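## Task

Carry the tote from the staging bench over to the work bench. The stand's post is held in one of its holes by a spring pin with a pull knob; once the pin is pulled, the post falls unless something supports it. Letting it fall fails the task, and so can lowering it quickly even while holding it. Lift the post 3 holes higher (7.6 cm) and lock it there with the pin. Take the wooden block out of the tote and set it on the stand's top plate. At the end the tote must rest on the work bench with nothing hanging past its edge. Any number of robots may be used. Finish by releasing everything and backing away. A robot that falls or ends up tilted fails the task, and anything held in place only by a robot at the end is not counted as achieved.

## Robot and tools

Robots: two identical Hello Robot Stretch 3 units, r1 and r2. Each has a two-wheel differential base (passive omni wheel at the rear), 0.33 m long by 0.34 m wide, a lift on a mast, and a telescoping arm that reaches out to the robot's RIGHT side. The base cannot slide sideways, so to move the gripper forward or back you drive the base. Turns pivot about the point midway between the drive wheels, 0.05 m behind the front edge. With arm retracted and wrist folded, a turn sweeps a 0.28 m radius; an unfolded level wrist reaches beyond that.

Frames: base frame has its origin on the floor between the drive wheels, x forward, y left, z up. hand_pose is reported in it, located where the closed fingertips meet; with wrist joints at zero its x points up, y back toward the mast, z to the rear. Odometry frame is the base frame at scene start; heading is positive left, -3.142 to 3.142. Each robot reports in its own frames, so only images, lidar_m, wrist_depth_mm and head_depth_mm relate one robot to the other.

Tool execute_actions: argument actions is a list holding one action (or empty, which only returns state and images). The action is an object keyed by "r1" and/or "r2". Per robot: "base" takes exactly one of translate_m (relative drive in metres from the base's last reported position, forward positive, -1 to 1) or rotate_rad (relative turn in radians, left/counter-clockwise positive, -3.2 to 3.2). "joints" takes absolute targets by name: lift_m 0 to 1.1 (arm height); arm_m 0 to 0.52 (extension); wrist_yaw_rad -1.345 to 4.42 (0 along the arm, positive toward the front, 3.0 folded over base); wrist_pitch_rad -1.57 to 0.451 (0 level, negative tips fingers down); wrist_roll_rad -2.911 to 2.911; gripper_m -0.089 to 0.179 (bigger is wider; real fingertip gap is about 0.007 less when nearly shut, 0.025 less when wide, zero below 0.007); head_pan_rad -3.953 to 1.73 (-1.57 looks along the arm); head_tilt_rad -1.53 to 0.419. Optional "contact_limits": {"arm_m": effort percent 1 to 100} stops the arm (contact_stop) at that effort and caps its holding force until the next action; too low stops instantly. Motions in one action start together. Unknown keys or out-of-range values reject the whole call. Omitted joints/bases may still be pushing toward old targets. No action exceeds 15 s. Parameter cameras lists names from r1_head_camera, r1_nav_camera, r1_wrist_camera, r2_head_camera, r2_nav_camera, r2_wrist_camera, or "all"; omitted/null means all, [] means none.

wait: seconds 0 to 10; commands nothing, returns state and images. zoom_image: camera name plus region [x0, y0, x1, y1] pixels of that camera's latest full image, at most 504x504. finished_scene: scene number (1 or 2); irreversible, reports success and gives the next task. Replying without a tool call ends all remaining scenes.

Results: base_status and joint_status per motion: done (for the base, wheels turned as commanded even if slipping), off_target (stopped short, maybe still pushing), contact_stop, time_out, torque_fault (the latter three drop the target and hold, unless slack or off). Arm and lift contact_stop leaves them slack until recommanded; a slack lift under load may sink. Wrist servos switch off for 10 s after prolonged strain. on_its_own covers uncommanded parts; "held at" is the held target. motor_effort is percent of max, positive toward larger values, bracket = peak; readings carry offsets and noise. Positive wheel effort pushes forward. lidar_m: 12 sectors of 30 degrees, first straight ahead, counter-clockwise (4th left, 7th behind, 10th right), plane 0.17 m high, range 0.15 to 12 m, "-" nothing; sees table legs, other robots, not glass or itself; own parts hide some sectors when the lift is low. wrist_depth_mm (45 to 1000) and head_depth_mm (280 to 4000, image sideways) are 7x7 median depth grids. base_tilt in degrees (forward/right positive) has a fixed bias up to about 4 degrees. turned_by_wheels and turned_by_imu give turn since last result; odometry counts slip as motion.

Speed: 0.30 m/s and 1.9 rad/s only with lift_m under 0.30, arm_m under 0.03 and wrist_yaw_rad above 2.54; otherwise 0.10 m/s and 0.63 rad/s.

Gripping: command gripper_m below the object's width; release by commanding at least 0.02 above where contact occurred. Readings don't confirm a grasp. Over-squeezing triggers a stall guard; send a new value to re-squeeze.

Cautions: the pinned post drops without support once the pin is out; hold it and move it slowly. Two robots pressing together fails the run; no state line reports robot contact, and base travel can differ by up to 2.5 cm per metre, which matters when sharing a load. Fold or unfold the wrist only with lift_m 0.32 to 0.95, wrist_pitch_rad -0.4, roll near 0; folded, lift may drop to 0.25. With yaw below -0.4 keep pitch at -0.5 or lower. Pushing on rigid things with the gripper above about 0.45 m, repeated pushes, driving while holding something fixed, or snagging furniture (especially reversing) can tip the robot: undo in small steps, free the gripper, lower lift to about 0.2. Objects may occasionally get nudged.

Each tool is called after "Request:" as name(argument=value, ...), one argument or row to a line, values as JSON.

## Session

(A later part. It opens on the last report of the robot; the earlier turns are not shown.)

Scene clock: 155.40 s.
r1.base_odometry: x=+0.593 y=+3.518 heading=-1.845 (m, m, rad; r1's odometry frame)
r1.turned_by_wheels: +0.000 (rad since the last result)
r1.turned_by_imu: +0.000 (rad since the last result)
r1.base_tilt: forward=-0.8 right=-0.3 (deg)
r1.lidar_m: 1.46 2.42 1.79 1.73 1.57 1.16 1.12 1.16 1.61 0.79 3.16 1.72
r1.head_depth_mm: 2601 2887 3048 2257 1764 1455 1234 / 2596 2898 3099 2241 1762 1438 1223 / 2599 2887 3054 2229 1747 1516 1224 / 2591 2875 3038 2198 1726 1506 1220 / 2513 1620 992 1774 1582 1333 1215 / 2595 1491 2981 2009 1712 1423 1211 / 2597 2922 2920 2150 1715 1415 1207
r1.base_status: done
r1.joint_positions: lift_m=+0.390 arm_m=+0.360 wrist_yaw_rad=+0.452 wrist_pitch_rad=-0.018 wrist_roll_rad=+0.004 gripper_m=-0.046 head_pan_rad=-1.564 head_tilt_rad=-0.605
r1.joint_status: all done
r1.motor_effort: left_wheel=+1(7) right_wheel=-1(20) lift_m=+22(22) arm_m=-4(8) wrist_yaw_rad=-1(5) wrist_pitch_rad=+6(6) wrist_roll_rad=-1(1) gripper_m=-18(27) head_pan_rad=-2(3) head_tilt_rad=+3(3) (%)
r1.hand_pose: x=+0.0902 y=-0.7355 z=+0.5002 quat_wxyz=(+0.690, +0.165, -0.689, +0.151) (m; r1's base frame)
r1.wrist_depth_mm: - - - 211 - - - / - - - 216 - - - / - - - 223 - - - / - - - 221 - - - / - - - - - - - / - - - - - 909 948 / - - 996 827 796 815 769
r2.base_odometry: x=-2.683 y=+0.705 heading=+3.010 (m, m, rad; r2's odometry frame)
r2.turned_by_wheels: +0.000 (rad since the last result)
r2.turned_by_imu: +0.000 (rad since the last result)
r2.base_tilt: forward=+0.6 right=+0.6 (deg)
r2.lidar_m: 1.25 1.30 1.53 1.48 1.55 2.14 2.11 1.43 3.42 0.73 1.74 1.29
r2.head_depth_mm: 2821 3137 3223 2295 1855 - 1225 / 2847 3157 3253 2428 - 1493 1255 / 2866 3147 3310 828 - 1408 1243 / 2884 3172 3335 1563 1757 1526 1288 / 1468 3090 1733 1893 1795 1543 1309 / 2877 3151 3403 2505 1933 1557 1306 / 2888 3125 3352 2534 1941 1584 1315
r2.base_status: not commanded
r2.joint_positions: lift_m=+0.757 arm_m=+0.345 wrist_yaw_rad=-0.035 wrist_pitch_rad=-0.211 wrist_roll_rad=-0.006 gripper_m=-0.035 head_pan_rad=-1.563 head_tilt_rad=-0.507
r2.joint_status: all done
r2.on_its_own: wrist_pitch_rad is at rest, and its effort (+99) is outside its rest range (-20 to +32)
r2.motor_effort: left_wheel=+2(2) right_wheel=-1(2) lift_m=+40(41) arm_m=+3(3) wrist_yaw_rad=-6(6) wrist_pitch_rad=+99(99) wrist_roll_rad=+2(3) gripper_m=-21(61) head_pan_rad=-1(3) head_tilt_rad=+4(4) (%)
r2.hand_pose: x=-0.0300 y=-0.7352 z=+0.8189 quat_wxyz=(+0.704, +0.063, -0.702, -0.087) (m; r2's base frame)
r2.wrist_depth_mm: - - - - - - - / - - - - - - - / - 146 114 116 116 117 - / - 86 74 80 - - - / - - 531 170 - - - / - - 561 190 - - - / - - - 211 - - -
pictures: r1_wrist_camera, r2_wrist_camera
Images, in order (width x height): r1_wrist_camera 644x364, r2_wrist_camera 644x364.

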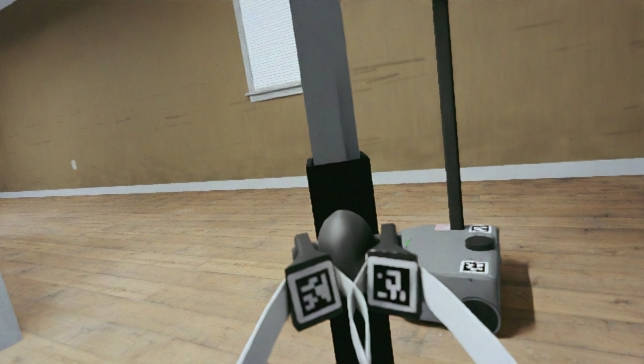

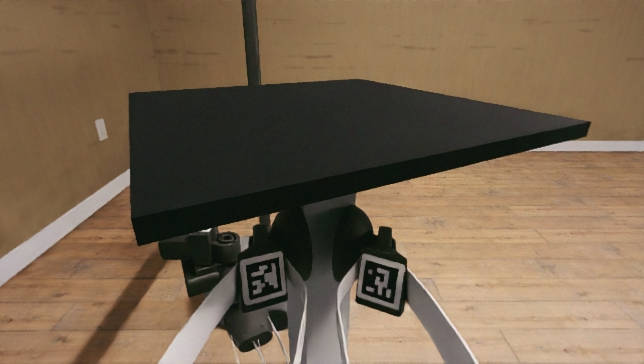

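Request:
execute_actions(
  actions=[
    {"r1":{"joints":{"gripper_m":0.07}},"r2":{"joints":{"lift_m":0.705}}},
  ],
  cameras=["r2_wrist_camera"],
)

Request:
execute_actions(
  actions=[
    {"r1":{"joints":{"arm_m":0.385},"base":{"translate_m":0.012}}},
  ],
  cameras=[],
)

Request:
execute_actions(
  actions=[
    {"r1":{"joints":{"gripper_m":-0.05}}},
  ],
  cameras=["r1_wrist_camera"],
)

Request:
execute_actions(
  actions=[
    {"r1":{"joints":{"arm_m":0.36},"base":{"translate_m":-0.012}},"r2":{"joints":{"lift_m":0.745,"gripper_m":-0.035}}},
  ],
  cameras=["r2_wrist_camera"],
)

Request:
execute_actions(
  actions=[
    {"r1":{"joints":{"gripper_m":0.07}},"r2":{"joints":{"lift_m":0.73}}},
  ],
  cameras=["r2_wrist_camera"],
)

Request:
execute_actions(
  actions=[
    {"r1":{"joints":{"arm_m":0.385},"base":{"translate_m":0.012}}},
  ],
  cameras=[],
)

Request:
execute_actions(
  actions=[
    {"r1":{"joints":{"gripper_m":-0.05}}},
  ],
  cameras=["r1_wrist_camera"],
)

Request:
execute_actions(
  actions=[
    {"r1":{"joints":{"arm_m":0.36},"base":{"translate_m":-0.012}},"r2":{"joints":{"lift_m":0.77,"gripper_m":-0.036}}},
  ],
  cameras=["r2_wrist_camera"],
)

Request:
execute_actions(
  actions=[
    {"r1":{"joints":{"gripper_m":0.07}},"r2":{"joints":{"lift_m":0.755}}},
  ],
  cameras=["r2_wrist_camera","r1_wrist_camera"],
)

Scene clock: 157.53 s.
r1.base_odometry: x=+0.593 y=+3.518 heading=-1.845 (m, m, rad; r1's odometry frame)
r1.turned_by_wheels: +0.000 (rad since the last result)
r1.turned_by_imu: +0.001 (rad since the last result)
r1.base_tilt: forward=-0.9 right=-0.3 (deg)
r1.lidar_m: 1.46 2.43 1.80 1.73 1.58 1.16 1.12 1.17 1.61 0.79 3.17 1.72
r1.head_depth_mm: 2601 2884 3029 2229 1765 1452 1230 / 2576 2884 3065 2243 1756 1447 1228 / 2593 2872 3029 2232 1745 1514 1219 / 2611 2886 3036 2212 1734 1512 1221 / 2532 2735 1038 1777 1592 1350 1214 / 2612 2759 2819 2023 1720 1419 1213 / 2619 2900 2930 2166 1712 1419 1200
r1.base_status: not commanded
r1.joint_positions: lift_m=+0.390 arm_m=+0.360 wrist_yaw_rad=+0.452 wrist_pitch_rad=-0.018 wrist_roll_rad=+0.004 gripper_m=+0.070 head_pan_rad=-1.564 head_tilt_rad=-0.605
r1.joint_status: all done
r1.motor_effort: left_wheel=+1(1) right_wheel=-1(1) lift_m=+22(22) arm_m=-4(4) wrist_yaw_rad=-2(2) wrist_pitch_rad=+5(6) wrist_roll_rad=-2(2) gripper_m=+0(92) head_pan_rad=-2(2) head_tilt_rad=+3(3) (%)
r1.hand_pose: x=+0.0902 y=-0.7355 z=+0.5002 quat_wxyz=(+0.690, +0.165, -0.689, +0.151) (m; r1's base frame)
r1.wrist_depth_mm: - - - 211 - - - / - - - 216 - - - / - - - 222 - - - / - - - 220 - - - / - - - 225 - - - / - - - 233 888 - 964 / - - 903 836 825 803 771
r2.base_odometry: x=-2.683 y=+0.705 heading=+3.010 (m, m, rad; r2's odometry frame)
r2.turned_by_wheels: +0.000 (rad since the last result)
r2.turned_by_imu: +0.001 (rad since the last result)
r2.base_tilt: forward=+0.4 right=+0.3 (deg)
r2.lidar_m: 1.25 1.30 1.53 1.48 1.54 2.14 2.11 1.43 3.42 0.73 1.74 1.29
r2.head_depth_mm: 2848 3152 3219 2310 1869 - 1229 / 2856 3139 3298 2298 - 1466 1261 / 2838 3156 3382 856 - 1420 1242 / 2842 3125 3330 1260 1745 1537 1287 / 1466 3083 1745 1983 1800 1547 1304 / 2861 3151 3359 2557 1935 1582 1315 / 2884 3130 3303 2580 1980 1579 1324
r2.base_status: not commanded
r2.joint_positions: lift_m=+0.705 arm_m=+0.343 wrist_yaw_rad=-0.035 wrist_pitch_rad=-0.060 wrist_roll_rad=-0.006 gripper_m=-0.035 head_pan_rad=-1.563 head_tilt_rad=-0.507
r2.joint_status: all done
r2.on_its_own: arm_m is at rest, and its effort (+23) is outside its rest range (-14 to +14)
r2.motor_effort: left_wheel=+0(1) right_wheel=-1(1) lift_m=+22(33) arm_m=+23(23) wrist_yaw_rad=-6(5) wrist_pitch_rad=+28(99) wrist_roll_rad=+2(3) gripper_m=-21(21) head_pan_rad=-2(2) head_tilt_rad=+3(4) (%)
r2.hand_pose: x=-0.0302 y=-0.7427 z=+0.8046 quat_wxyz=(+0.709, +0.009, -0.705, -0.034) (m; r2's base frame)
r2.wrist_depth_mm: - - - - - - - / - - - - - - - / - - 73 151 - - - / - - - 165 - - - / - - - 168 - - - / - - 521 179 - - - / - - 478 189 - - -
pictures: r2_wrist_camera
Images, in order (width x height): r2_wrist_camera 644x364.

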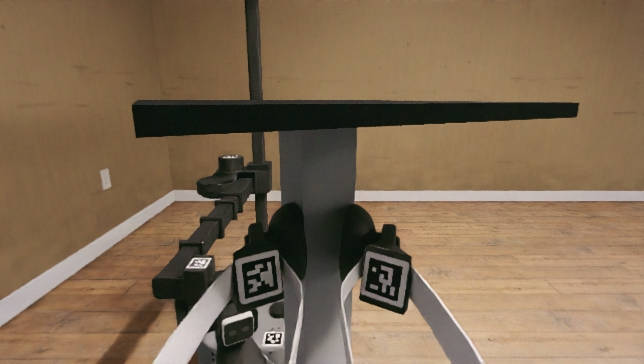

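Scene clock: 158.67 s.
r1.base_odometry: x=+0.590 y=+3.506 heading=-1.845 (m, m, rad; r1's odometry frame)
r1.turned_by_wheels: +0.000 (rad since the last result)
r1.turned_by_imu: +0.000 (rad since the last result)
r1.base_tilt: forward=-0.8 right=-0.3 (deg)
r1.lidar_m: 1.45 2.43 1.79 1.73 1.59 1.17 1.13 1.18 1.63 0.79 3.16 1.70
r1.head_depth_mm: 2588 2882 3047 2257 1768 1455 1234 / 2596 2873 3064 2241 1754 1448 1232 / 2586 2867 3064 2221 1740 1500 1222 / 2591 2889 3016 2197 1737 1362 1217 / 2564 1574 1041 1763 1653 1347 1213 / 2614 2816 2815 2020 1721 1415 1206 / 2622 2879 2913 2148 1707 1420 1207
r1.base_status: done
r1.joint_positions: lift_m=+0.390 arm_m=+0.385 wrist_yaw_rad=+0.452 wrist_pitch_rad=-0.018 wrist_roll_rad=+0.004 gripper_m=+0.070 head_pan_rad=-1.564 head_tilt_rad=-0.605
r1.joint_status: all done
r1.motor_effort: left_wheel=+1(4) right_wheel=-1(5) lift_m=+22(22) arm_m=+4(8) wrist_yaw_rad=-1(1) wrist_pitch_rad=+6(6) wrist_roll_rad=-2(1) gripper_m=-1(0) head_pan_rad=-3(3) head_tilt_rad=+3(3) (%)
r1.hand_pose: x=+0.0902 y=-0.7598 z=+0.5001 quat_wxyz=(+0.690, +0.165, -0.689, +0.151) (m; r1's base frame)
r1.wrist_depth_mm: - - - 185 - - - / - - - 188 - - - / - - - 194 - - - / - - - 192 - - - / - - - 198 - - - / - - - 203 815 - 963 / - - 934 831 808 796 779
r2.base_odometry: x=-2.683 y=+0.705 heading=+3.010 (m, m, rad; r2's odometry frame)
r2.turned_by_wheels: +0.000 (rad since the last result)
r2.turned_by_imu: +0.000 (rad since the last result)
r2.base_tilt: forward=+0.3 right=+0.3 (deg)
r2.lidar_m: 1.25 1.30 1.53 1.48 1.54 2.14 2.11 1.43 3.42 0.73 1.74 1.29
r2.head_depth_mm: 2874 3133 3246 2330 1856 - 1231 / 2878 3154 3310 2292 - 1465 1263 / 2876 3194 3359 859 - 1422 1252 / 2854 3163 3337 1849 1747 1542 1290 / 2752 3115 1743 2312 1800 1547 1294 / 2881 3171 3472 2542 1935 1581 1318 / 2861 3175 3321 2593 1970 1583 1325
r2.base_status: not commanded
r2.joint_positions: lift_m=+0.705 arm_m=+0.343 wrist_yaw_rad=-0.035 wrist_pitch_rad=-0.060 wrist_roll_rad=-0.006 gripper_m=-0.035 head_pan_rad=-1.563 head_tilt_rad=-0.507
r2.joint_status: not commanded
r2.on_its_own: arm_m is at rest, and its effort (+23) is outside its rest range (-14 to +14)
r2.motor_effort: left_wheel=+0(0) right_wheel=-1(1) lift_m=+22(22) arm_m=+23(23) wrist_yaw_rad=-5(5) wrist_pitch_rad=+28(28) wrist_roll_rad=+2(2) gripper_m=-21(21) head_pan_rad=-3(2) head_tilt_rad=+4(4) (%)
r2.hand_pose: x=-0.0302 y=-0.7427 z=+0.8046 quat_wxyz=(+0.709, +0.009, -0.705, -0.034) (m; r2's base frame)
r2.wrist_depth_mm: - - - - - - - / - - - - - - - / - - 73 152 - - - / - - - 165 - - - / - - - 168 - - - / - - 492 179 - - - / - - 459 188 - - -
pictures: none
No camera images: the call's "cameras" was empty. Leave "cameras" out to get every camera's image.

Scene clock: 160.37 s.
r1.base_odometry: x=+0.590 y=+3.506 heading=-1.845 (m, m, rad; r1's odometry frame)
r1.turned_by_wheels: +0.000 (rad since the last result)
r1.turned_by_imu: +0.000 (rad since the last result)
r1.base_tilt: forward=-1.0 right=-0.3 (deg)
r1.lidar_m: 1.45 2.43 1.79 1.73 1.59 1.17 1.13 1.18 1.62 0.79 3.16 1.71
r1.head_depth_mm: 2591 2868 3051 2259 1758 1449 1228 / 2593 2868 3041 2209 1752 1448 1227 / 2574 2889 3032 2202 1744 1480 1221 / 2583 2890 2989 2207 1733 1361 1218 / 2591 1580 1037 1767 1675 1348 1219 / 2593 2820 2839 2018 1721 1412 1212 / 2611 2910 2956 2171 1715 1414 1205
r1.base_status: not commanded
r1.joint_positions: lift_m=+0.390 arm_m=+0.385 wrist_yaw_rad=+0.446 wrist_pitch_rad=-0.012 wrist_roll_rad=+0.004 gripper_m=-0.049 head_pan_rad=-1.564 head_tilt_rad=-0.605
r1.joint_status: all done
r1.motor_effort: left_wheel=+0(1) right_wheel=+1(1) lift_m=+22(22) arm_m=+3(5) wrist_yaw_rad=+5(6) wrist_pitch_rad=+4(6) wrist_roll_rad=-1(1) gripper_m=-26(100) head_pan_rad=-3(3) head_tilt_rad=+3(3) (%)
r1.hand_pose: x=+0.0889 y=-0.7606 z=+0.5018 quat_wxyz=(+0.689, +0.161, -0.690, +0.152) (m; r1's base frame)
r1.wrist_depth_mm: - - - 185 - - - / - - - 189 - - - / - - - 195 - - - / - - - 193 - - - / - - - 195 - - - / - - - 164 - 947 960 / - - 995 210 817 803 775
r2.base_odometry: x=-2.683 y=+0.705 heading=+3.010 (m, m, rad; r2's odometry frame)
r2.turned_by_wheels: +0.000 (rad since the last result)
r2.turned_by_imu: +0.000 (rad since the last result)
r2.base_tilt: forward=+0.3 right=+0.3 (deg)
r2.lidar_m: 1.24 1.30 1.53 1.48 1.55 2.14 2.10 1.43 3.42 0.73 1.75 1.29
r2.head_depth_mm: 2840 3126 3266 2324 1879 - 1232 / 2866 3119 3312 2284 - 1467 1257 / 2884 3151 3314 860 - 1420 1248 / 2879 3114 3351 1866 1716 1537 1291 / 2762 3089 1724 2313 1806 1557 1307 / 2837 3181 3416 2540 1932 1560 1307 / 2862 3146 3358 2611 1954 1587 1330
r2.base_status: not commanded
r2.joint_positions: lift_m=+0.705 arm_m=+0.343 wrist_yaw_rad=-0.035 wrist_pitch_rad=-0.060 wrist_roll_rad=-0.006 gripper_m=-0.035 head_pan_rad=-1.563 head_tilt_rad=-0.507
r2.joint_status: not commanded
r2.on_its_own: arm_m is at rest, and its effort (+23) is outside its rest range (-14 to +14)
r2.motor_effort: left_wheel=+0(1) right_wheel=-1(0) lift_m=+23(22) arm_m=+23(23) wrist_yaw_rad=-6(5) wrist_pitch_rad=+28(28) wrist_roll_rad=+2(3) gripper_m=-21(21) head_pan_rad=-2(2) head_tilt_rad=+4(4) (%)
r2.hand_pose: x=-0.0302 y=-0.7427 z=+0.8046 quat_wxyz=(+0.709, +0.009, -0.705, -0.034) (m; r2's base frame)
r2.wrist_depth_mm: - - - - - - - / - - - - - - - / - - 72 153 - - - / - - - 165 - - - / - - - 167 - - - / - - 497 177 - - - / - - 465 189 - - -
pictures: r1_wrist_camera
Images, in order (width x height): r1_wrist_camera 644x364.

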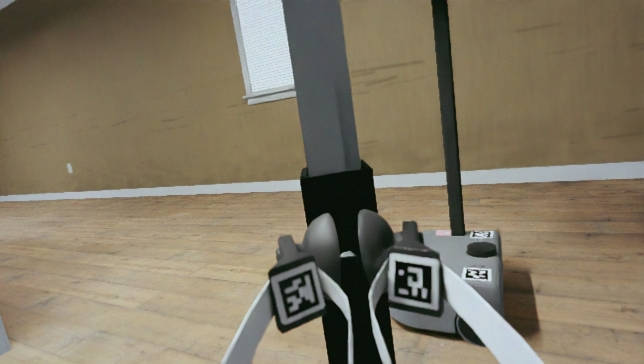

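Scene clock: 161.73 s.
r1.base_odometry: x=+0.593 y=+3.518 heading=-1.845 (m, m, rad; r1's odometry frame)
r1.turned_by_wheels: +0.000 (rad since the last result)
r1.turned_by_imu: +0.000 (rad since the last result)
r1.base_tilt: forward=-0.9 right=-0.4 (deg)
r1.lidar_m: 1.47 2.43 1.79 1.74 1.57 1.16 1.12 1.16 1.61 0.79 3.16 1.72
r1.head_depth_mm: 2607 2864 3053 2254 1765 1449 1235 / 2592 2849 3081 2233 1762 1440 1233 / 2595 2899 3063 2218 1752 1511 1228 / 2634 2876 3055 2212 1739 1517 1224 / 2524 1621 984 1773 1586 1331 1214 / 2601 1463 2949 2030 1723 1422 1212 / 2629 2878 2942 2150 1716 1413 1207
r1.base_status: done
r1.joint_positions: lift_m=+0.390 arm_m=+0.360 wrist_yaw_rad=+0.451 wrist_pitch_rad=-0.018 wrist_roll_rad=+0.004 gripper_m=-0.046 head_pan_rad=-1.564 head_tilt_rad=-0.605
r1.joint_status: all done
r1.motor_effort: left_wheel=+1(6) right_wheel=-1(19) lift_m=+22(22) arm_m=-4(9) wrist_yaw_rad=-1(4) wrist_pitch_rad=+6(6) wrist_roll_rad=-1(1) gripper_m=-18(26) head_pan_rad=-2(3) head_tilt_rad=+3(3) (%)
r1.hand_pose: x=+0.0901 y=-0.7355 z=+0.5002 quat_wxyz=(+0.690, +0.165, -0.689, +0.151) (m; r1's base frame)
r1.wrist_depth_mm: - - - 211 - - - / - - - 216 - - - / - - - 222 - - - / - - - 220 - - - / - - - - - - - / - - - - - 908 958 / - - 977 823 787 807 768
r2.base_odometry: x=-2.683 y=+0.705 heading=+3.010 (m, m, rad; r2's odometry frame)
r2.turned_by_wheels: +0.000 (rad since the last result)
r2.turned_by_imu: -0.001 (rad since the last result)
r2.base_tilt: forward=+0.6 right=+0.5 (deg)
r2.lidar_m: 1.25 1.30 1.53 1.48 1.55 2.14 2.11 1.43 3.43 0.73 1.75 1.29
r2.head_depth_mm: 2859 3110 3214 2303 1857 - 1230 / 2855 3176 3279 2426 - 1490 1262 / 2835 3139 3341 831 - 1407 1234 / 2848 3169 3297 1254 1746 1534 1283 / 1476 3122 1729 1891 1793 1548 1299 / 2858 3141 3375 2522 1927 1560 1313 / 2867 3126 3361 2541 1950 1582 1317
r2.base_status: not commanded
r2.joint_positions: lift_m=+0.744 arm_m=+0.344 wrist_yaw_rad=-0.035 wrist_pitch_rad=-0.168 wrist_roll_rad=-0.006 gripper_m=-0.034 head_pan_rad=-1.563 head_tilt_rad=-0.507
r2.joint_status: all done
r2.on_its_own: arm_m is at rest, and its effort (+17) is outside its rest range (-14 to +14); wrist_pitch_rad is at rest, and its effort (+79) is outside its rest range (-20 to +32)
r2.motor_effort: left_wheel=+0(1) right_wheel=+0(1) lift_m=+37(38) arm_m=+17(24) wrist_yaw_rad=-5(6) wrist_pitch_rad=+79(79) wrist_roll_rad=+2(3) gripper_m=-20(17) head_pan_rad=-2(2) head_tilt_rad=+4(4) (%)
r2.hand_pose: x=-0.0301 y=-0.7373 z=+0.8166 quat_wxyz=(+0.706, +0.048, -0.703, -0.072) (m; r2's base frame)
r2.wrist_depth_mm: - - - - - - - / - - - - - - - / - 141 103 104 105 123 - / - 73 68 82 - - - / - - - 169 - - - / - - 525 185 - - - / - - 494 202 - - -
pictures: r2_wrist_camera
Images, in order (width x height): r2_wrist_camera 644x364.

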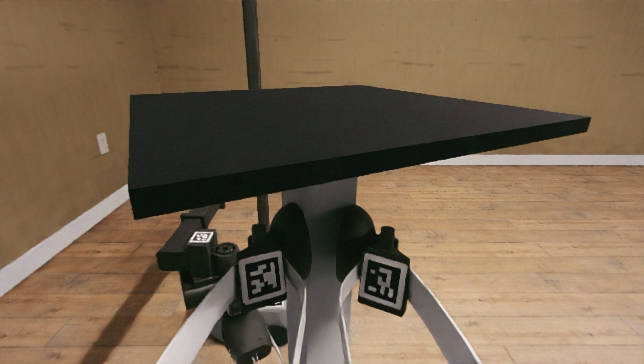

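Scene clock: 163.40 s.
r1.base_odometry: x=+0.593 y=+3.518 heading=-1.845 (m, m, rad; r1's odometry frame)
r1.turned_by_wheels: +0.000 (rad since the last result)
r1.turned_by_imu: +0.000 (rad since the last result)
r1.base_tilt: forward=-0.9 right=-0.4 (deg)
r1.lidar_m: 1.47 2.44 1.79 1.73 1.57 1.16 1.12 1.17 1.61 0.79 3.16 1.71
r1.head_depth_mm: 2590 2884 3047 2250 1771 1457 1228 / 2581 2850 3079 2243 1757 1441 1226 / 2586 2891 3035 2212 1743 1519 1220 / 2605 2878 3012 2210 1737 1509 1220 / 2519 1600 992 1768 1583 1347 1215 / 2618 1474 2823 2029 1721 1414 1209 / 2614 2896 2925 2168 1710 1414 1205
r1.base_status: not commanded
r1.joint_positions: lift_m=+0.390 arm_m=+0.360 wrist_yaw_rad=+0.451 wrist_pitch_rad=-0.018 wrist_roll_rad=+0.004 gripper_m=+0.070 head_pan_rad=-1.564 head_tilt_rad=-0.605
r1.joint_status: all done
r1.motor_effort: left_wheel=+1(1) right_wheel=-1(1) lift_m=+22(22) arm_m=-5(4) wrist_yaw_rad=-1(2) wrist_pitch_rad=+6(6) wrist_roll_rad=-1(1) gripper_m=+0(87) head_pan_rad=-3(2) head_tilt_rad=+2(3) (%)
r1.hand_pose: x=+0.0901 y=-0.7355 z=+0.5002 quat_wxyz=(+0.690, +0.165, -0.689, +0.151) (m; r1's base frame)
r1.wrist_depth_mm: - - - 211 - - - / - - - 216 - - - / - - - 223 - - - / - - - 220 - - - / - - - 224 - - - / - - - 233 902 - 950 / - - 923 850 817 813 769
r2.base_odometry: x=-2.683 y=+0.705 heading=+3.010 (m, m, rad; r2's odometry frame)
r2.turned_by_wheels: +0.000 (rad since the last result)
r2.turned_by_imu: +0.000 (rad since the last result)
r2.base_tilt: forward=+0.5 right=+0.5 (deg)
r2.lidar_m: 1.24 1.30 1.54 1.48 1.54 2.14 2.10 1.43 3.43 0.73 1.75 1.29
r2.head_depth_mm: 2883 3162 3177 2312 1868 - 1222 / 2879 3125 3279 2362 - 1500 1257 / 2888 3178 3335 849 - 1435 1240 / 2850 3126 3357 1864 1744 1528 1287 / 1479 3103 1734 1887 1789 1546 1301 / 2842 3115 3381 2502 1932 1567 1315 / 2854 3156 3349 2574 1941 1571 1325
r2.base_status: not commanded
r2.joint_positions: lift_m=+0.730 arm_m=+0.344 wrist_yaw_rad=-0.035 wrist_pitch_rad=-0.130 wrist_roll_rad=-0.006 gripper_m=-0.034 head_pan_rad=-1.563 head_tilt_rad=-0.507
r2.joint_status: all done
r2.on_its_own: arm_m is at rest, and its effort (+18) is outside its rest range (-14 to +14); wrist_pitch_rad is at rest, and its effort (+61) is outside its rest range (-20 to +32)
r2.motor_effort: left_wheel=+0(1) right_wheel=+0(0) lift_m=+26(31) arm_m=+18(18) wrist_yaw_rad=-5(5) wrist_pitch_rad=+61(79) wrist_roll_rad=+2(2) gripper_m=-20(20) head_pan_rad=-3(2) head_tilt_rad=+4(4) (%)
r2.hand_pose: x=-0.0302 y=-0.7396 z=+0.8117 quat_wxyz=(+0.707, +0.034, -0.704, -0.058) (m; r2's base frame)
r2.wrist_depth_mm: - - - - - - - / - - - - - - - / - 131 87 88 97 138 - / - - 796 163 - - - / - - - 167 - - - / - - 513 179 - - - / - - 486 194 - - -
pictures: r2_wrist_camera
Images, in order (width x height): r2_wrist_camera 644x364.

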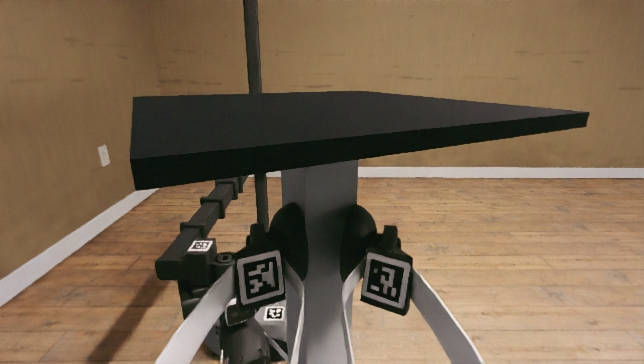

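Scene clock: 164.53 s.
r1.base_odometry: x=+0.590 y=+3.506 heading=-1.845 (m, m, rad; r1's odometry frame)
r1.turned_by_wheels: +0.000 (rad since the last result)
r1.turned_by_imu: +0.000 (rad since the last result)
r1.base_tilt: forward=-0.9 right=-0.3 (deg)
r1.lidar_m: 1.45 2.43 1.79 1.73 1.59 1.17 1.13 1.18 1.62 0.79 3.16 1.71
r1.head_depth_mm: 2590 2879 3048 2260 1756 1446 1232 / 2589 2886 3052 2253 1754 1439 1229 / 2601 2907 3042 2240 1738 1497 1221 / 2594 2882 3013 2209 1737 1365 1221 / 2558 1496 981 1770 1661 1346 1217 / 2608 2831 2840 2019 1725 1419 1210 / 2613 2902 2936 2157 1703 1406 1210
r1.base_status: done
r1.joint_positions: lift_m=+0.390 arm_m=+0.385 wrist_yaw_rad=+0.451 wrist_pitch_rad=-0.018 wrist_roll_rad=+0.004 gripper_m=+0.070 head_pan_rad=-1.564 head_tilt_rad=-0.605
r1.joint_status: all done
r1.motor_effort: left_wheel=+1(4) right_wheel=-1(5) lift_m=+23(22) arm_m=+4(4) wrist_yaw_rad=+0(1) wrist_pitch_rad=+5(6) wrist_roll_rad=-2(2) gripper_m=+0(0) head_pan_rad=-3(2) head_tilt_rad=+3(2) (%)
r1.hand_pose: x=+0.0901 y=-0.7598 z=+0.5001 quat_wxyz=(+0.690, +0.165, -0.689, +0.151) (m; r1's base frame)
r1.wrist_depth_mm: - - - 185 - - - / - - - 188 - - - / - - - 195 - - - / - - - 192 - - - / - - - 197 - - - / - - - 203 833 - 949 / - - 908 842 815 787 776
r2.base_odometry: x=-2.683 y=+0.705 heading=+3.010 (m, m, rad; r2's odometry frame)
r2.turned_by_wheels: +0.000 (rad since the last result)
r2.turned_by_imu: +0.000 (rad since the last result)
r2.base_tilt: forward=+0.5 right=+0.5 (deg)
r2.lidar_m: 1.25 1.30 1.53 1.48 1.54 2.14 2.10 1.43 3.42 0.73 1.74 1.29
r2.head_depth_mm: 2861 3156 3218 2316 1873 - 1231 / 2831 3178 3281 2344 - 1496 1255 / 2883 3178 3301 849 - 1427 1232 / 2850 3119 3317 1864 1729 1531 1285 / 2760 3081 1746 2298 1793 1547 1290 / 2842 3180 3335 2522 1929 1558 1307 / 2877 3152 3333 2554 1963 1585 1319
r2.base_status: not commanded
r2.joint_positions: lift_m=+0.730 arm_m=+0.344 wrist_yaw_rad=-0.035 wrist_pitch_rad=-0.130 wrist_roll_rad=-0.006 gripper_m=-0.034 head_pan_rad=-1.563 head_tilt_rad=-0.507
r2.joint_status: not commanded
r2.on_its_own: arm_m is at rest, and its effort (+18) is outside its rest range (-14 to +14); wrist_pitch_rad is at rest, and its effort (+60) is outside its rest range (-20 to +32)
r2.motor_effort: left_wheel=+0(1) right_wheel=+0(0) lift_m=+26(26) arm_m=+18(18) wrist_yaw_rad=-6(6) wrist_pitch_rad=+60(61) wrist_roll_rad=+2(2) gripper_m=-20(20) head_pan_rad=-1(2) head_tilt_rad=+4(4) (%)
r2.hand_pose: x=-0.0302 y=-0.7396 z=+0.8117 quat_wxyz=(+0.707, +0.034, -0.704, -0.058) (m; r2's base frame)
r2.wrist_depth_mm: - - - - - - - / - - - - - - - / - 131 87 88 97 138 - / - - 789 163 - - - / - - - 167 - - - / - - 499 179 - - - / - - 464 195 - - -
pictures: none
No camera images: the call's "cameras" was empty. Leave "cameras" out to get every camera's image.

Scene clock: 166.23 s.
r1.base_odometry: x=+0.590 y=+3.506 heading=-1.845 (m, m, rad; r1's odometry frame)
r1.turned_by_wheels: +0.000 (rad since the last result)
r1.turned_by_imu: +0.000 (rad since the last result)
r1.base_tilt: forward=-0.9 right=-0.3 (deg)
r1.lidar_m: 1.45 2.43 1.79 1.73 1.59 1.17 1.13 1.18 1.63 0.79 3.17 1.71
r1.head_depth_mm: 2598 2886 3062 2252 1770 1452 1229 / 2581 2884 3074 2228 1752 1447 1227 / 2594 2892 3038 2222 1748 1501 1221 / 2595 2867 3049 2207 1738 1358 1224 / 2561 1501 983 1770 1673 1350 1215 / 2593 2807 2854 2036 1722 1419 1211 / 2592 2900 2930 2168 1714 1421 1203
r1.base_status: not commanded
r1.joint_positions: lift_m=+0.390 arm_m=+0.385 wrist_yaw_rad=+0.446 wrist_pitch_rad=-0.012 wrist_roll_rad=+0.004 gripper_m=-0.049 head_pan_rad=-1.564 head_tilt_rad=-0.605
r1.joint_status: all done
r1.motor_effort: left_wheel=+0(1) right_wheel=+1(1) lift_m=+23(22) arm_m=+5(4) wrist_yaw_rad=+5(5) wrist_pitch_rad=+4(5) wrist_roll_rad=-2(1) gripper_m=-26(100) head_pan_rad=-2(2) head_tilt_rad=+3(3) (%)
r1.hand_pose: x=+0.0889 y=-0.7606 z=+0.5018 quat_wxyz=(+0.689, +0.161, -0.690, +0.152) (m; r1's base frame)
r1.wrist_depth_mm: - - - 185 - - - / - - - 189 - - - / - - - 194 - - - / - - - 193 - - - / - - - 195 - - - / - - - 163 - 967 971 / - - 993 209 806 787 780
r2.base_odometry: x=-2.683 y=+0.705 heading=+3.010 (m, m, rad; r2's odometry frame)
r2.turned_by_wheels: +0.000 (rad since the last result)
r2.turned_by_imu: +0.000 (rad since the last result)
r2.base_tilt: forward=+0.6 right=+0.6 (deg)
r2.lidar_m: 1.25 1.30 1.53 1.48 1.55 2.13 2.12 1.43 3.42 0.73 1.74 1.29
r2.head_depth_mm: 2862 3151 3232 2323 1858 - 1224 / 2820 3158 3298 2365 - 1490 1255 / 2877 3157 3345 849 - 1425 1244 / 2834 3140 3386 1868 1707 1530 1280 / 2771 3116 1743 2273 1791 1547 1306 / 2902 3124 3422 2530 1930 1568 1307 / 2870 3129 3307 2579 1951 1586 1322
r2.base_status: not commanded
r2.joint_positions: lift_m=+0.730 arm_m=+0.344 wrist_yaw_rad=-0.035 wrist_pitch_rad=-0.130 wrist_roll_rad=-0.006 gripper_m=-0.034 head_pan_rad=-1.563 head_tilt_rad=-0.507
r2.joint_status: not commanded
r2.on_its_own: arm_m is at rest, and its effort (+18) is outside its rest range (-14 to +14); wrist_pitch_rad is at rest, and its effort (+61) is outside its rest range (-20 to +32)
r2.motor_effort: left_wheel=+0(0) right_wheel=+0(0) lift_m=+26(26) arm_m=+18(18) wrist_yaw_rad=-5(5) wrist_pitch_rad=+61(61) wrist_roll_rad=+2(2) gripper_m=-20(21) head_pan_rad=-3(2) head_tilt_rad=+4(5) (%)
r2.hand_pose: x=-0.0302 y=-0.7396 z=+0.8117 quat_wxyz=(+0.707, +0.034, -0.704, -0.058) (m; r2's base frame)
r2.wrist_depth_mm: - - - - - - - / - - - - - - - / - 131 87 88 97 139 - / - - 816 163 - - - / - - - 167 - - - / - - 497 179 - - - / - - 466 196 - - -
pictures: r1_wrist_camera
Images, in order (width x height): r1_wrist_camera 644x364.

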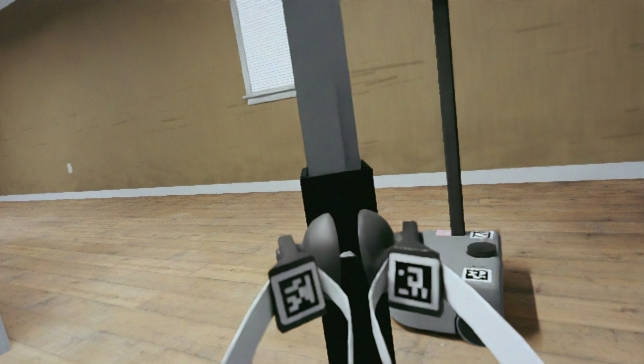

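Scene clock: 167.47 s.
r1.base_odometry: x=+0.593 y=+3.518 heading=-1.845 (m, m, rad; r1's odometry frame)
r1.turned_by_wheels: +0.000 (rad since the last result)
r1.turned_by_imu: +0.000 (rad since the last result)
r1.base_tilt: forward=-1.0 right=-0.5 (deg)
r1.lidar_m: 1.47 2.43 1.79 1.73 1.57 1.16 1.12 1.16 1.61 0.79 3.16 1.72
r1.head_depth_mm: 2584 2872 3024 2241 1764 1453 1232 / 2597 2859 3066 2238 1758 1445 1225 / 2581 2871 3058 2226 1747 1515 1220 / 2606 2876 3023 2188 1733 1503 1217 / 2524 1595 961 1780 1584 1329 1219 / 2582 2768 2987 2025 1727 1410 1209 / 2622 2913 2962 2165 1719 1408 1208
r1.base_status: done
r1.joint_positions: lift_m=+0.390 arm_m=+0.360 wrist_yaw_rad=+0.451 wrist_pitch_rad=-0.018 wrist_roll_rad=+0.004 gripper_m=-0.046 head_pan_rad=-1.564 head_tilt_rad=-0.605
r1.joint_status: all done
r1.motor_effort: left_wheel=+1(8) right_wheel=-1(20) lift_m=+22(22) arm_m=-4(11) wrist_yaw_rad=-2(5) wrist_pitch_rad=+6(6) wrist_roll_rad=-1(2) gripper_m=-18(27) head_pan_rad=-3(2) head_tilt_rad=+3(3) (%)
r1.hand_pose: x=+0.0901 y=-0.7355 z=+0.5002 quat_wxyz=(+0.690, +0.165, -0.689, +0.151) (m; r1's base frame)
r1.wrist_depth_mm: - - - 211 - - - / - - - 217 - - - / - - - 223 - - - / - - - 221 - - - / - - - - - - - / - - - - - 926 955 / - - 990 838 809 803 773
r2.base_odometry: x=-2.683 y=+0.705 heading=+3.010 (m, m, rad; r2's odometry frame)
r2.turned_by_wheels: +0.000 (rad since the last result)
r2.turned_by_imu: +0.000 (rad since the last result)
r2.base_tilt: forward=+0.5 right=+0.6 (deg)
r2.lidar_m: 1.24 1.29 1.53 1.48 1.54 2.14 2.11 1.43 3.43 0.73 1.75 1.29
r2.head_depth_mm: 2858 3120 3221 2286 1875 - 1247 / 2880 3169 3303 2544 1714 1503 1254 / 2867 3138 3351 832 - 1396 1244 / 2814 3122 3352 1876 1753 1527 1285 / 1460 3079 1747 1898 1795 1534 1302 / 2864 3166 3397 2531 1927 1559 1306 / 2860 3129 3319 2561 1962 1577 1323
r2.base_status: not commanded
r2.joint_positions: lift_m=+0.769 arm_m=+0.344 wrist_yaw_rad=-0.035 wrist_pitch_rad=-0.214 wrist_roll_rad=-0.006 gripper_m=-0.035 head_pan_rad=-1.563 head_tilt_rad=-0.507
r2.joint_status: all done
r2.on_its_own: wrist_pitch_rad is at rest, and its effort (+100) is outside its rest range (-20 to +32)
r2.motor_effort: left_wheel=+1(1) right_wheel=-1(1) lift_m=+41(40) arm_m=+13(18) wrist_yaw_rad=-6(5) wrist_pitch_rad=+100(100) wrist_roll_rad=+3(2) gripper_m=-20(29) head_pan_rad=-3(3) head_tilt_rad=+4(4) (%)
r2.hand_pose: x=-0.0300 y=-0.7342 z=+0.8300 quat_wxyz=(+0.704, +0.064, -0.702, -0.088) (m; r2's base frame)
r2.wrist_depth_mm: - - - - - - - / - - - - - - - / - 199 157 158 159 160 - / - - 101 102 102 125 - / - - 76 84 - - - / - - 547 193 - - - / - - - 214 - - -
pictures: r2_wrist_camera
Images, in order (width x height): r2_wrist_camera 644x364.

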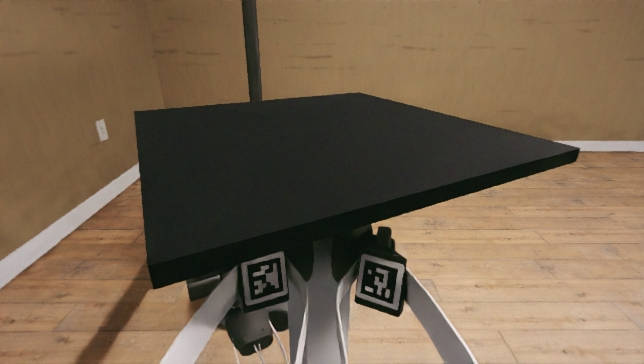

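Scene clock: 169.13 s.
r1.base_odometry: x=+0.593 y=+3.518 heading=-1.845 (m, m, rad; r1's odometry frame)
r1.turned_by_wheels: +0.000 (rad since the last result)
r1.turned_by_imu: +0.000 (rad since the last result)
r1.base_tilt: forward=-1.0 right=-0.3 (deg)
r1.lidar_m: 1.47 2.43 1.80 1.73 1.57 1.16 1.12 1.16 1.61 0.79 3.16 1.72
r1.head_depth_mm: 2575 2861 3022 2242 1771 1454 1230 / 2603 2857 3058 2225 1756 1444 1233 / 2587 2884 3065 2225 1746 1518 1223 / 2605 2895 3019 2186 1742 1513 1215 / 2505 1627 968 1783 1585 1343 1215 / 2622 1483 2958 2023 1713 1420 1211 / 2618 2932 2943 2169 1710 1415 1206
r1.base_status: not commanded
r1.joint_positions: lift_m=+0.390 arm_m=+0.360 wrist_yaw_rad=+0.451 wrist_pitch_rad=-0.018 wrist_roll_rad=+0.004 gripper_m=+0.070 head_pan_rad=-1.564 head_tilt_rad=-0.605
r1.joint_status: all done
r1.motor_effort: left_wheel=+1(2) right_wheel=+0(1) lift_m=+22(22) arm_m=-4(4) wrist_yaw_rad=-2(2) wrist_pitch_rad=+6(6) wrist_roll_rad=-2(1) gripper_m=-1(90) head_pan_rad=-2(3) head_tilt_rad=+3(3) (%)
r1.hand_pose: x=+0.0901 y=-0.7355 z=+0.5002 quat_wxyz=(+0.690, +0.165, -0.689, +0.151) (m; r1's base frame)
r1.wrist_depth_mm: - - - 210 - - - / - - - 217 - - - / - - - 222 - - - / - - - 221 - - - / - - - 224 - - - / - - - 233 890 - 965 / - - 919 831 814 806 774
r2.base_odometry: x=-2.683 y=+0.705 heading=+3.010 (m, m, rad; r2's odometry frame)
r2.turned_by_wheels: +0.000 (rad since the last result)
r2.turned_by_imu: +0.000 (rad since the last result)
r2.base_tilt: forward=+0.4 right=+0.4 (deg)
r2.lidar_m: 1.24 1.30 1.53 1.48 1.54 2.14 2.12 1.43 3.43 0.73 1.74 1.29
r2.head_depth_mm: 2863 3119 3203 2303 1856 - 1225 / 2859 3141 3316 2413 - 1497 1257 / 2824 3118 3313 833 - 1407 1245 / 2857 3143 3294 1563 1735 1535 1284 / 1457 3126 1732 1883 1802 1542 1296 / 2856 3128 3381 2516 1924 1561 1311 / 2843 3115 3330 2554 1952 1581 1325
r2.base_status: not commanded
r2.joint_positions: lift_m=+0.755 arm_m=+0.344 wrist_yaw_rad=-0.035 wrist_pitch_rad=-0.172 wrist_roll_rad=-0.006 gripper_m=-0.035 head_pan_rad=-1.563 head_tilt_rad=-0.507
r2.joint_status: all done
r2.on_its_own: arm_m is at rest, and its effort (+16) is outside its rest range (-14 to +14); wrist_pitch_rad is at rest, and its effort (+81) is outside its rest range (-20 to +32)
r2.motor_effort: left_wheel=+0(1) right_wheel=-1(1) lift_m=+28(35) arm_m=+16(16) wrist_yaw_rad=-5(6) wrist_pitch_rad=+81(100) wrist_roll_rad=+2(2) gripper_m=-20(20) head_pan_rad=-3(1) head_tilt_rad=+4(4) (%)
r2.hand_pose: x=-0.0301 y=-0.7371 z=+0.8260 quat_wxyz=(+0.706, +0.049, -0.703, -0.073) (m; r2's base frame)
r2.wrist_depth_mm: - - - - - - - / - - - - - - - / - - 151 152 153 155 - / - - 90 90 100 - - / - - 72 166 - - - / - - 542 188 - - - / - - 506 206 - - -
pictures: r1_wrist_camera, r2_wrist_camera
Images, in order (width x height): r1_wrist_camera 644x364, r2_wrist_camera 644x364.

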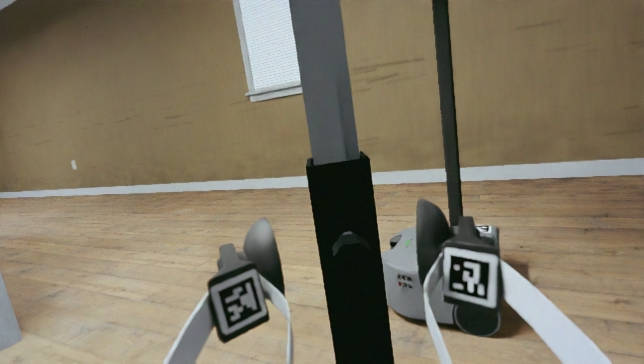

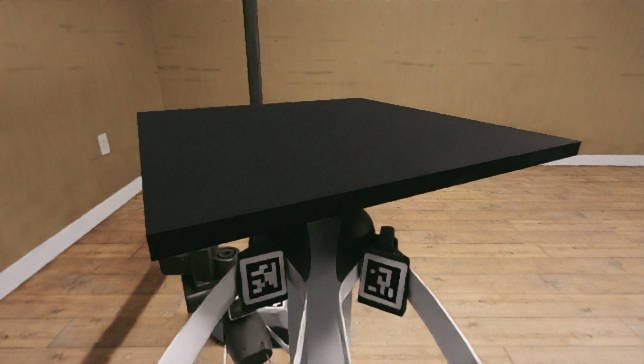

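Request:
execute_actions(
  actions=[
    {"r1":{"joints":{"arm_m":0.39,"lift_m":0.40},"base":{"translate_m":0.014}},"r2":{"joints":{"lift_m":0.74,"gripper_m":0.06}}},
  ],
  cameras=[],
)

Request:
execute_actions(
  actions=[
    {"r1":{"joints":{"gripper_m":-0.07}},"r2":{"joints":{"lift_m":0.66}}},
  ],
  cameras=[],
)

Request:
execute_actions(
  actions=[
    {"r2":{"joints":{"gripper_m":-0.035}}},
  ],
  cameras=[],
)

Request:
execute_actions(
  actions=[
    {"r1":{"joints":{"arm_m":0.378},"base":{"translate_m":-0.006}}},
  ],
  cameras=["r1_wrist_camera","r1_head_camera"],
)

Scene clock: 170.83 s.
r1.base_odometry: x=+0.589 y=+3.504 heading=-1.845 (m, m, rad; r1's odometry frame)
r1.turned_by_wheels: +0.000 (rad since the last result)
r1.turned_by_imu: +0.000 (rad since the last result)
r1.base_tilt: forward=-0.9 right=-0.4 (deg)
r1.lidar_m: 1.45 2.43 1.79 1.73 1.59 1.18 1.13 1.18 1.63 0.79 3.16 1.71
r1.head_depth_mm: 2604 2877 3077 2248 1755 1449 1229 / 2588 2894 3082 2232 1745 1450 1230 / 2589 2879 3056 2205 1735 1485 1222 / 2591 2883 3003 2200 1747 1354 1218 / 2575 1499 969 1781 1625 1346 1216 / 2610 2813 2959 2090 1725 1427 1212 / 2606 2904 2937 2153 1709 1415 1202
r1.base_status: done
r1.joint_positions: lift_m=+0.400 arm_m=+0.390 wrist_yaw_rad=+0.451 wrist_pitch_rad=-0.019 wrist_roll_rad=+0.004 gripper_m=+0.070 head_pan_rad=-1.564 head_tilt_rad=-0.605
r1.joint_status: all done
r1.motor_effort: left_wheel=+1(5) right_wheel=-1(5) lift_m=+32(33) arm_m=+5(3) wrist_yaw_rad=-2(1) wrist_pitch_rad=+6(6) wrist_roll_rad=-1(2) gripper_m=+0(0) head_pan_rad=-3(4) head_tilt_rad=+3(3) (%)
r1.hand_pose: x=+0.0901 y=-0.7648 z=+0.5095 quat_wxyz=(+0.690, +0.165, -0.689, +0.151) (m; r1's base frame)
r1.wrist_depth_mm: - - - 180 - - - / - - - 184 - - - / - - - 189 - - - / - - - 192 - - - / - - - 192 - - - / - - - 195 813 - 981 / - - 948 860 817 776 776
r2.base_odometry: x=-2.683 y=+0.705 heading=+3.010 (m, m, rad; r2's odometry frame)
r2.turned_by_wheels: +0.000 (rad since the last result)
r2.turned_by_imu: +0.000 (rad since the last result)
r2.base_tilt: forward=+0.6 right=+0.6 (deg)
r2.lidar_m: 1.25 1.30 1.53 1.48 1.54 2.14 2.12 1.43 3.41 0.73 1.74 1.29
r2.head_depth_mm: 2865 3154 3233 2312 1852 - 1229 / 2866 3178 3264 2435 - 1494 1258 / 2841 3121 3349 844 - 1406 1241 / 2867 3154 3339 1534 1704 1523 1286 / 2729 3089 1743 1482 1793 1543 1296 / 2869 3149 3408 2503 1929 1558 1312 / 2874 3177 3354 2562 1964 1585 1318
r2.base_status: not commanded
r2.joint_positions: lift_m=+0.740 arm_m=+0.345 wrist_yaw_rad=-0.036 wrist_pitch_rad=-0.023 wrist_roll_rad=-0.006 gripper_m=+0.060 head_pan_rad=-1.563 head_tilt_rad=-0.507
r2.joint_status: all done
r2.motor_effort: left_wheel=+1(2) right_wheel=-1(2) lift_m=+28(27) arm_m=+6(17) wrist_yaw_rad=-3(6) wrist_pitch_rad=+11(80) wrist_roll_rad=+3(2) gripper_m=+0(82) head_pan_rad=-2(2) head_tilt_rad=+3(4) (%)
r2.hand_pose: x=-0.0307 y=-0.7451 z=+0.8488 quat_wxyz=(+0.709, -0.005, -0.705, -0.021) (m; r2's base frame)
r2.wrist_depth_mm: - - - - - - - / - - - - - - - / - - - - - - - / - - 170 171 173 - - / - 119 100 100 101 127 - / - 80 74 86 - - - / - - 481 177 - - -
pictures: none
No camera images: the call's "cameras" was empty. Leave "cameras" out to get every camera's image.

Scene clock: 172.73 s.
r1.base_odometry: x=+0.589 y=+3.504 heading=-1.845 (m, m, rad; r1's odometry frame)
r1.turned_by_wheels: +0.000 (rad since the last result)
r1.turned_by_imu: +0.000 (rad since the last result)
r1.base_tilt: forward=-0.9 right=-0.4 (deg)
r1.lidar_m: 1.45 2.42 1.79 1.74 1.59 1.17 1.13 1.18 1.62 0.79 3.17 1.71
r1.head_depth_mm: 2603 2893 3043 2242 1767 1448 1239 / 2606 2871 3046 2245 1750 1444 1228 / 2596 2875 3046 2219 1749 1479 1222 / 2580 2865 3022 2190 1740 1352 1216 / 2551 1565 1048 1776 1625 1352 1212 / 2612 2806 2816 2021 1717 1415 1207 / 2601 2922 2947 2178 1718 1408 1205
r1.base_status: not commanded
r1.joint_positions: lift_m=+0.400 arm_m=+0.390 wrist_yaw_rad=+0.446 wrist_pitch_rad=-0.006 wrist_roll_rad=+0.003 gripper_m=-0.069 head_pan_rad=-1.564 head_tilt_rad=-0.605
r1.joint_status: all done
r1.motor_effort: left_wheel=+0(1) right_wheel=+1(1) lift_m=+31(32) arm_m=+2(4) wrist_yaw_rad=+5(5) wrist_pitch_rad=+2(6) wrist_roll_rad=-1(2) gripper_m=-30(100) head_pan_rad=-2(2) head_tilt_rad=+3(3) (%)
r1.hand_pose: x=+0.0891 y=-0.7658 z=+0.5128 quat_wxyz=(+0.689, +0.159, -0.690, +0.154) (m; r1's base frame)
r1.wrist_depth_mm: - - - 181 - - - / - - - 184 - - - / - - - 190 - - - / - - - 193 - - - / - - - - - - - / - - - - - 959 1000 / - - - 851 829 822 797
r2.base_odometry: x=-2.683 y=+0.705 heading=+3.010 (m, m, rad; r2's odometry frame)
r2.turned_by_wheels: +0.000 (rad since the last result)
r2.turned_by_imu: +0.000 (rad since the last result)
r2.base_tilt: forward=+0.6 right=+0.6 (deg)
r2.lidar_m: 1.25 1.30 1.53 1.48 1.54 2.14 2.11 1.43 3.42 0.73 1.74 1.29
r2.head_depth_mm: 2844 3127 3212 2308 1819 1520 - / 2854 3135 3262 2291 1970 1422 1253 / 2838 3173 3327 853 - 1402 1240 / 2887 3129 3302 1205 1713 1526 1286 / 2769 3096 1725 1479 1802 1545 1297 / 2872 3147 3370 2510 1933 1555 1307 / 2859 3141 3305 2559 1946 1579 1317
r2.base_status: not commanded
r2.joint_positions: lift_m=+0.660 arm_m=+0.345 wrist_yaw_rad=-0.036 wrist_pitch_rad=-0.022 wrist_roll_rad=-0.006 gripper_m=+0.060 head_pan_rad=-1.563 head_tilt_rad=-0.507
r2.joint_status: all done
r2.motor_effort: left_wheel=+2(2) right_wheel=-1(1) lift_m=+23(24) arm_m=+6(6) wrist_yaw_rad=-4(4) wrist_pitch_rad=+10(11) wrist_roll_rad=+2(2) gripper_m=+0(0) head_pan_rad=-2(2) head_tilt_rad=+3(4) (%)
r2.hand_pose: x=-0.0307 y=-0.7451 z=+0.7692 quat_wxyz=(+0.709, -0.005, -0.705, -0.021) (m; r2's base frame)
r2.wrist_depth_mm: - 171 149 137 145 145 - / - - - 146 - - - / - - - 150 - - - / - - - 155 - - - / - - 693 162 - - - / - - - 169 - - - / - - 435 177 - - -
pictures: none
No camera images: the call's "cameras" was empty. Leave "cameras" out to get every camera's image.

Scene clock: 174.17 s.
r1.base_odometry: x=+0.589 y=+3.504 heading=-1.845 (m, m, rad; r1's odometry frame)
r1.turned_by_wheels: +0.000 (rad since the last result)
r1.turned_by_imu: +0.000 (rad since the last result)
r1.base_tilt: forward=-0.8 right=-0.4 (deg)
r1.lidar_m: 1.45 2.42 1.79 1.73 1.59 1.17 1.13 1.18 1.63 0.79 3.15 1.71
r1.head_depth_mm: 2609 2883 3059 2238 1763 1449 1236 / 2595 2884 3066 2217 1765 1444 1224 / 2610 2893 3042 2230 1763 1480 1227 / 2615 2863 3020 2212 1740 1351 1218 / 2558 1568 1048 1765 1622 1342 1214 / 2609 2820 2812 2024 1723 1420 1212 / 2595 2894 2936 2166 1720 1416 1206
r1.base_status: not commanded
r1.joint_positions: lift_m=+0.400 arm_m=+0.390 wrist_yaw_rad=+0.446 wrist_pitch_rad=-0.006 wrist_roll_rad=+0.003 gripper_m=-0.062 head_pan_rad=-1.564 head_tilt_rad=-0.605
r1.joint_status: not commanded
r1.on_its_own: gripper_m is held at -0.063, not at your -0.070, by its stall guard, which is still easing
r1.motor_effort: left_wheel=+0(0) right_wheel=+1(1) lift_m=+32(32) arm_m=+2(2) wrist_yaw_rad=+4(5) wrist_pitch_rad=+2(2) wrist_roll_rad=-1(2) gripper_m=-27(30) head_pan_rad=-2(2) head_tilt_rad=+3(2) (%)
r1.hand_pose: x=+0.0891 y=-0.7658 z=+0.5128 quat_wxyz=(+0.689, +0.159, -0.690, +0.154) (m; r1's base frame)
r1.wrist_depth_mm: - - - 181 - - - / - - - 184 - - - / - - - 189 - - - / - - - 192 - - - / - - - - - - - / - - - - - 962 992 / - - - 873 813 821 793
r2.base_odometry: x=-2.683 y=+0.705 heading=+3.010 (m, m, rad; r2's odometry frame)
r2.turned_by_wheels: +0.000 (rad since the last result)
r2.turned_by_imu: +0.000 (rad since the last result)
r2.base_tilt: forward=+0.5 right=+0.5 (deg)
r2.lidar_m: 1.24 1.30 1.53 1.48 1.54 2.13 2.11 1.43 3.44 0.73 1.75 1.29
r2.head_depth_mm: 2834 3115 3232 2322 1820 1513 - / 2858 3167 3310 2279 1961 1430 1260 / 2857 3156 3305 854 - 1421 1251 / 2843 3101 3342 1526 1739 1531 1291 / 1477 3081 1739 1482 1801 1545 1296 / 2859 3143 3387 2528 1939 1562 1302 / 2865 3145 3331 2561 1950 1580 1326
r2.base_status: not commanded
r2.joint_positions: lift_m=+0.660 arm_m=+0.345 wrist_yaw_rad=-0.035 wrist_pitch_rad=-0.023 wrist_roll_rad=-0.006 gripper_m=-0.034 head_pan_rad=-1.563 head_tilt_rad=-0.507
r2.joint_status: all done
r2.motor_effort: left_wheel=+1(2) right_wheel=-2(3) lift_m=+24(23) arm_m=+6(6) wrist_yaw_rad=-5(5) wrist_pitch_rad=+11(11) wrist_roll_rad=+3(2) gripper_m=-23(98) head_pan_rad=-2(2) head_tilt_rad=+4(4) (%)
r2.hand_pose: x=-0.0304 y=-0.7450 z=+0.7688 quat_wxyz=(+0.709, -0.004, -0.705, -0.021) (m; r2's base frame)
r2.wrist_depth_mm: - 172 149 138 147 146 - / - - - 147 - - - / - - - 151 - - - / - - - 158 - - - / - - - 160 - - - / - - 458 168 - - - / - - 417 178 - - -
pictures: none
No camera images: the call's "cameras" was empty. Leave "cameras" out to get every camera's image.

Scene clock: 175.30 s.
r1.base_odometry: x=+0.591 y=+3.510 heading=-1.845 (m, m, rad; r1's odometry frame)
r1.turned_by_wheels: +0.000 (rad since the last result)
r1.turned_by_imu: +0.000 (rad since the last result)
r1.base_tilt: forward=-0.9 right=-0.5 (deg)
r1.lidar_m: 1.46 2.44 1.79 1.73 1.58 1.17 1.13 1.18 1.62 0.79 3.16 1.71
r1.head_depth_mm: 2586 2900 3066 2255 1758 1449 1233 / 2598 2896 3058 2245 1751 1440 1228 / 2616 2909 3061 2230 1740 1475 1225 / 2589 2914 3040 2203 1735 1363 1220 / 2555 1615 1063 1006 1630 1346 1220 / 2586 2820 2690 2021 1711 1420 1208 / 2631 2889 2924 2163 1716 1416 1203
r1.base_status: done
r1.joint_positions: lift_m=+0.400 arm_m=+0.378 wrist_yaw_rad=+0.447 wrist_pitch_rad=-0.007 wrist_roll_rad=+0.003 gripper_m=-0.059 head_pan_rad=-1.564 head_tilt_rad=-0.605
r1.joint_status: all done
r1.on_its_own: gripper_m is held at -0.060, not at your -0.070, by its stall guard, which is not easing now
r1.motor_effort: left_wheel=+1(5) right_wheel=+0(11) lift_m=+31(31) arm_m=-4(3) wrist_yaw_rad=+4(7) wrist_pitch_rad=+3(3) wrist_roll_rad=-1(1) gripper_m=-23(27) head_pan_rad=-2(2) head_tilt_rad=+3(3) (%)
r1.hand_pose: x=+0.0892 y=-0.7543 z=+0.5127 quat_wxyz=(+0.689, +0.159, -0.690, +0.154) (m; r1's base frame)
r1.wrist_depth_mm: - - - 194 - - - / - - - 198 - - - / - - - 202 - - - / - - - 205 - - - / - - - - - - - / - - - - - 951 - / - - - 538 822 821 786
r2.base_odometry: x=-2.683 y=+0.705 heading=+3.010 (m, m, rad; r2's odometry frame)
r2.turned_by_wheels: +0.000 (rad since the last result)
r2.turned_by_imu: +0.000 (rad since the last result)
r2.base_tilt: forward=+0.4 right=+0.5 (deg)
r2.lidar_m: 1.25 1.30 1.53 1.48 1.54 2.14 2.11 1.43 3.43 0.73 1.74 1.29
r2.head_depth_mm: 2847 3130 3225 2320 1808 1508 - / 2879 3162 3320 2277 1960 1425 1259 / 2846 3134 3346 855 - 1422 1238 / 2870 3127 3327 1227 1741 1518 1279 / 2743 3097 1740 1992 1820 1547 1299 / 2902 3123 3413 2508 1930 1567 1309 / 2876 3163 3362 2558 1953 1578 1318
r2.base_status: not commanded
r2.joint_positions: lift_m=+0.660 arm_m=+0.345 wrist_yaw_rad=-0.035 wrist_pitch_rad=-0.023 wrist_roll_rad=-0.006 gripper_m=-0.028 head_pan_rad=-1.563 head_tilt_rad=-0.507
r2.joint_status: not commanded
r2.on_its_own: gripper_m is held at -0.029, not at your -0.035, by its stall guard, which is still easing
r2.motor_effort: left_wheel=+2(2) right_wheel=-1(1) lift_m=+24(23) arm_m=+6(6) wrist_yaw_rad=-5(5) wrist_pitch_rad=+11(11) wrist_roll_rad=+3(2) gripper_m=-11(23) head_pan_rad=-1(2) head_tilt_rad=+4(4) (%)
r2.hand_pose: x=-0.0304 y=-0.7450 z=+0.7688 quat_wxyz=(+0.709, -0.004, -0.705, -0.021) (m; r2's base frame)
r2.wrist_depth_mm: - 173 149 138 147 146 - / - - - 147 - - - / - - - 152 - - - / - - - 158 - - - / - - - 159 - - - / - - 474 168 - - - / - - 437 179 - - -
pictures: r1_head_camera (sideways: a quarter turn clockwise sets it upright), r1_wrist_camera
Images, in order (width x height): r1_head_camera 896x504, r1_wrist_camera 644x364.

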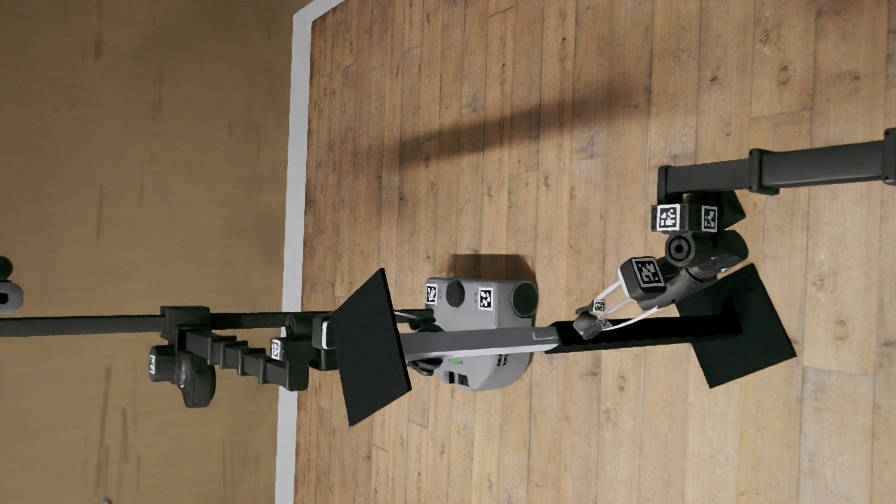

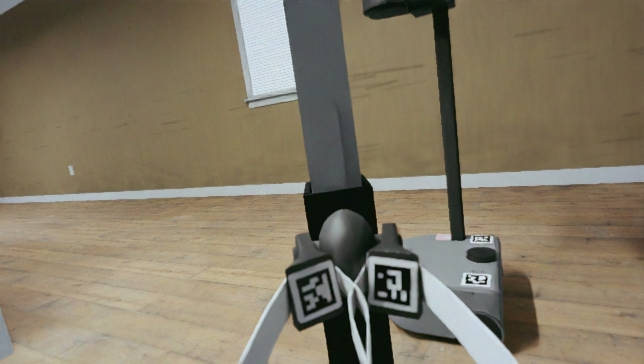

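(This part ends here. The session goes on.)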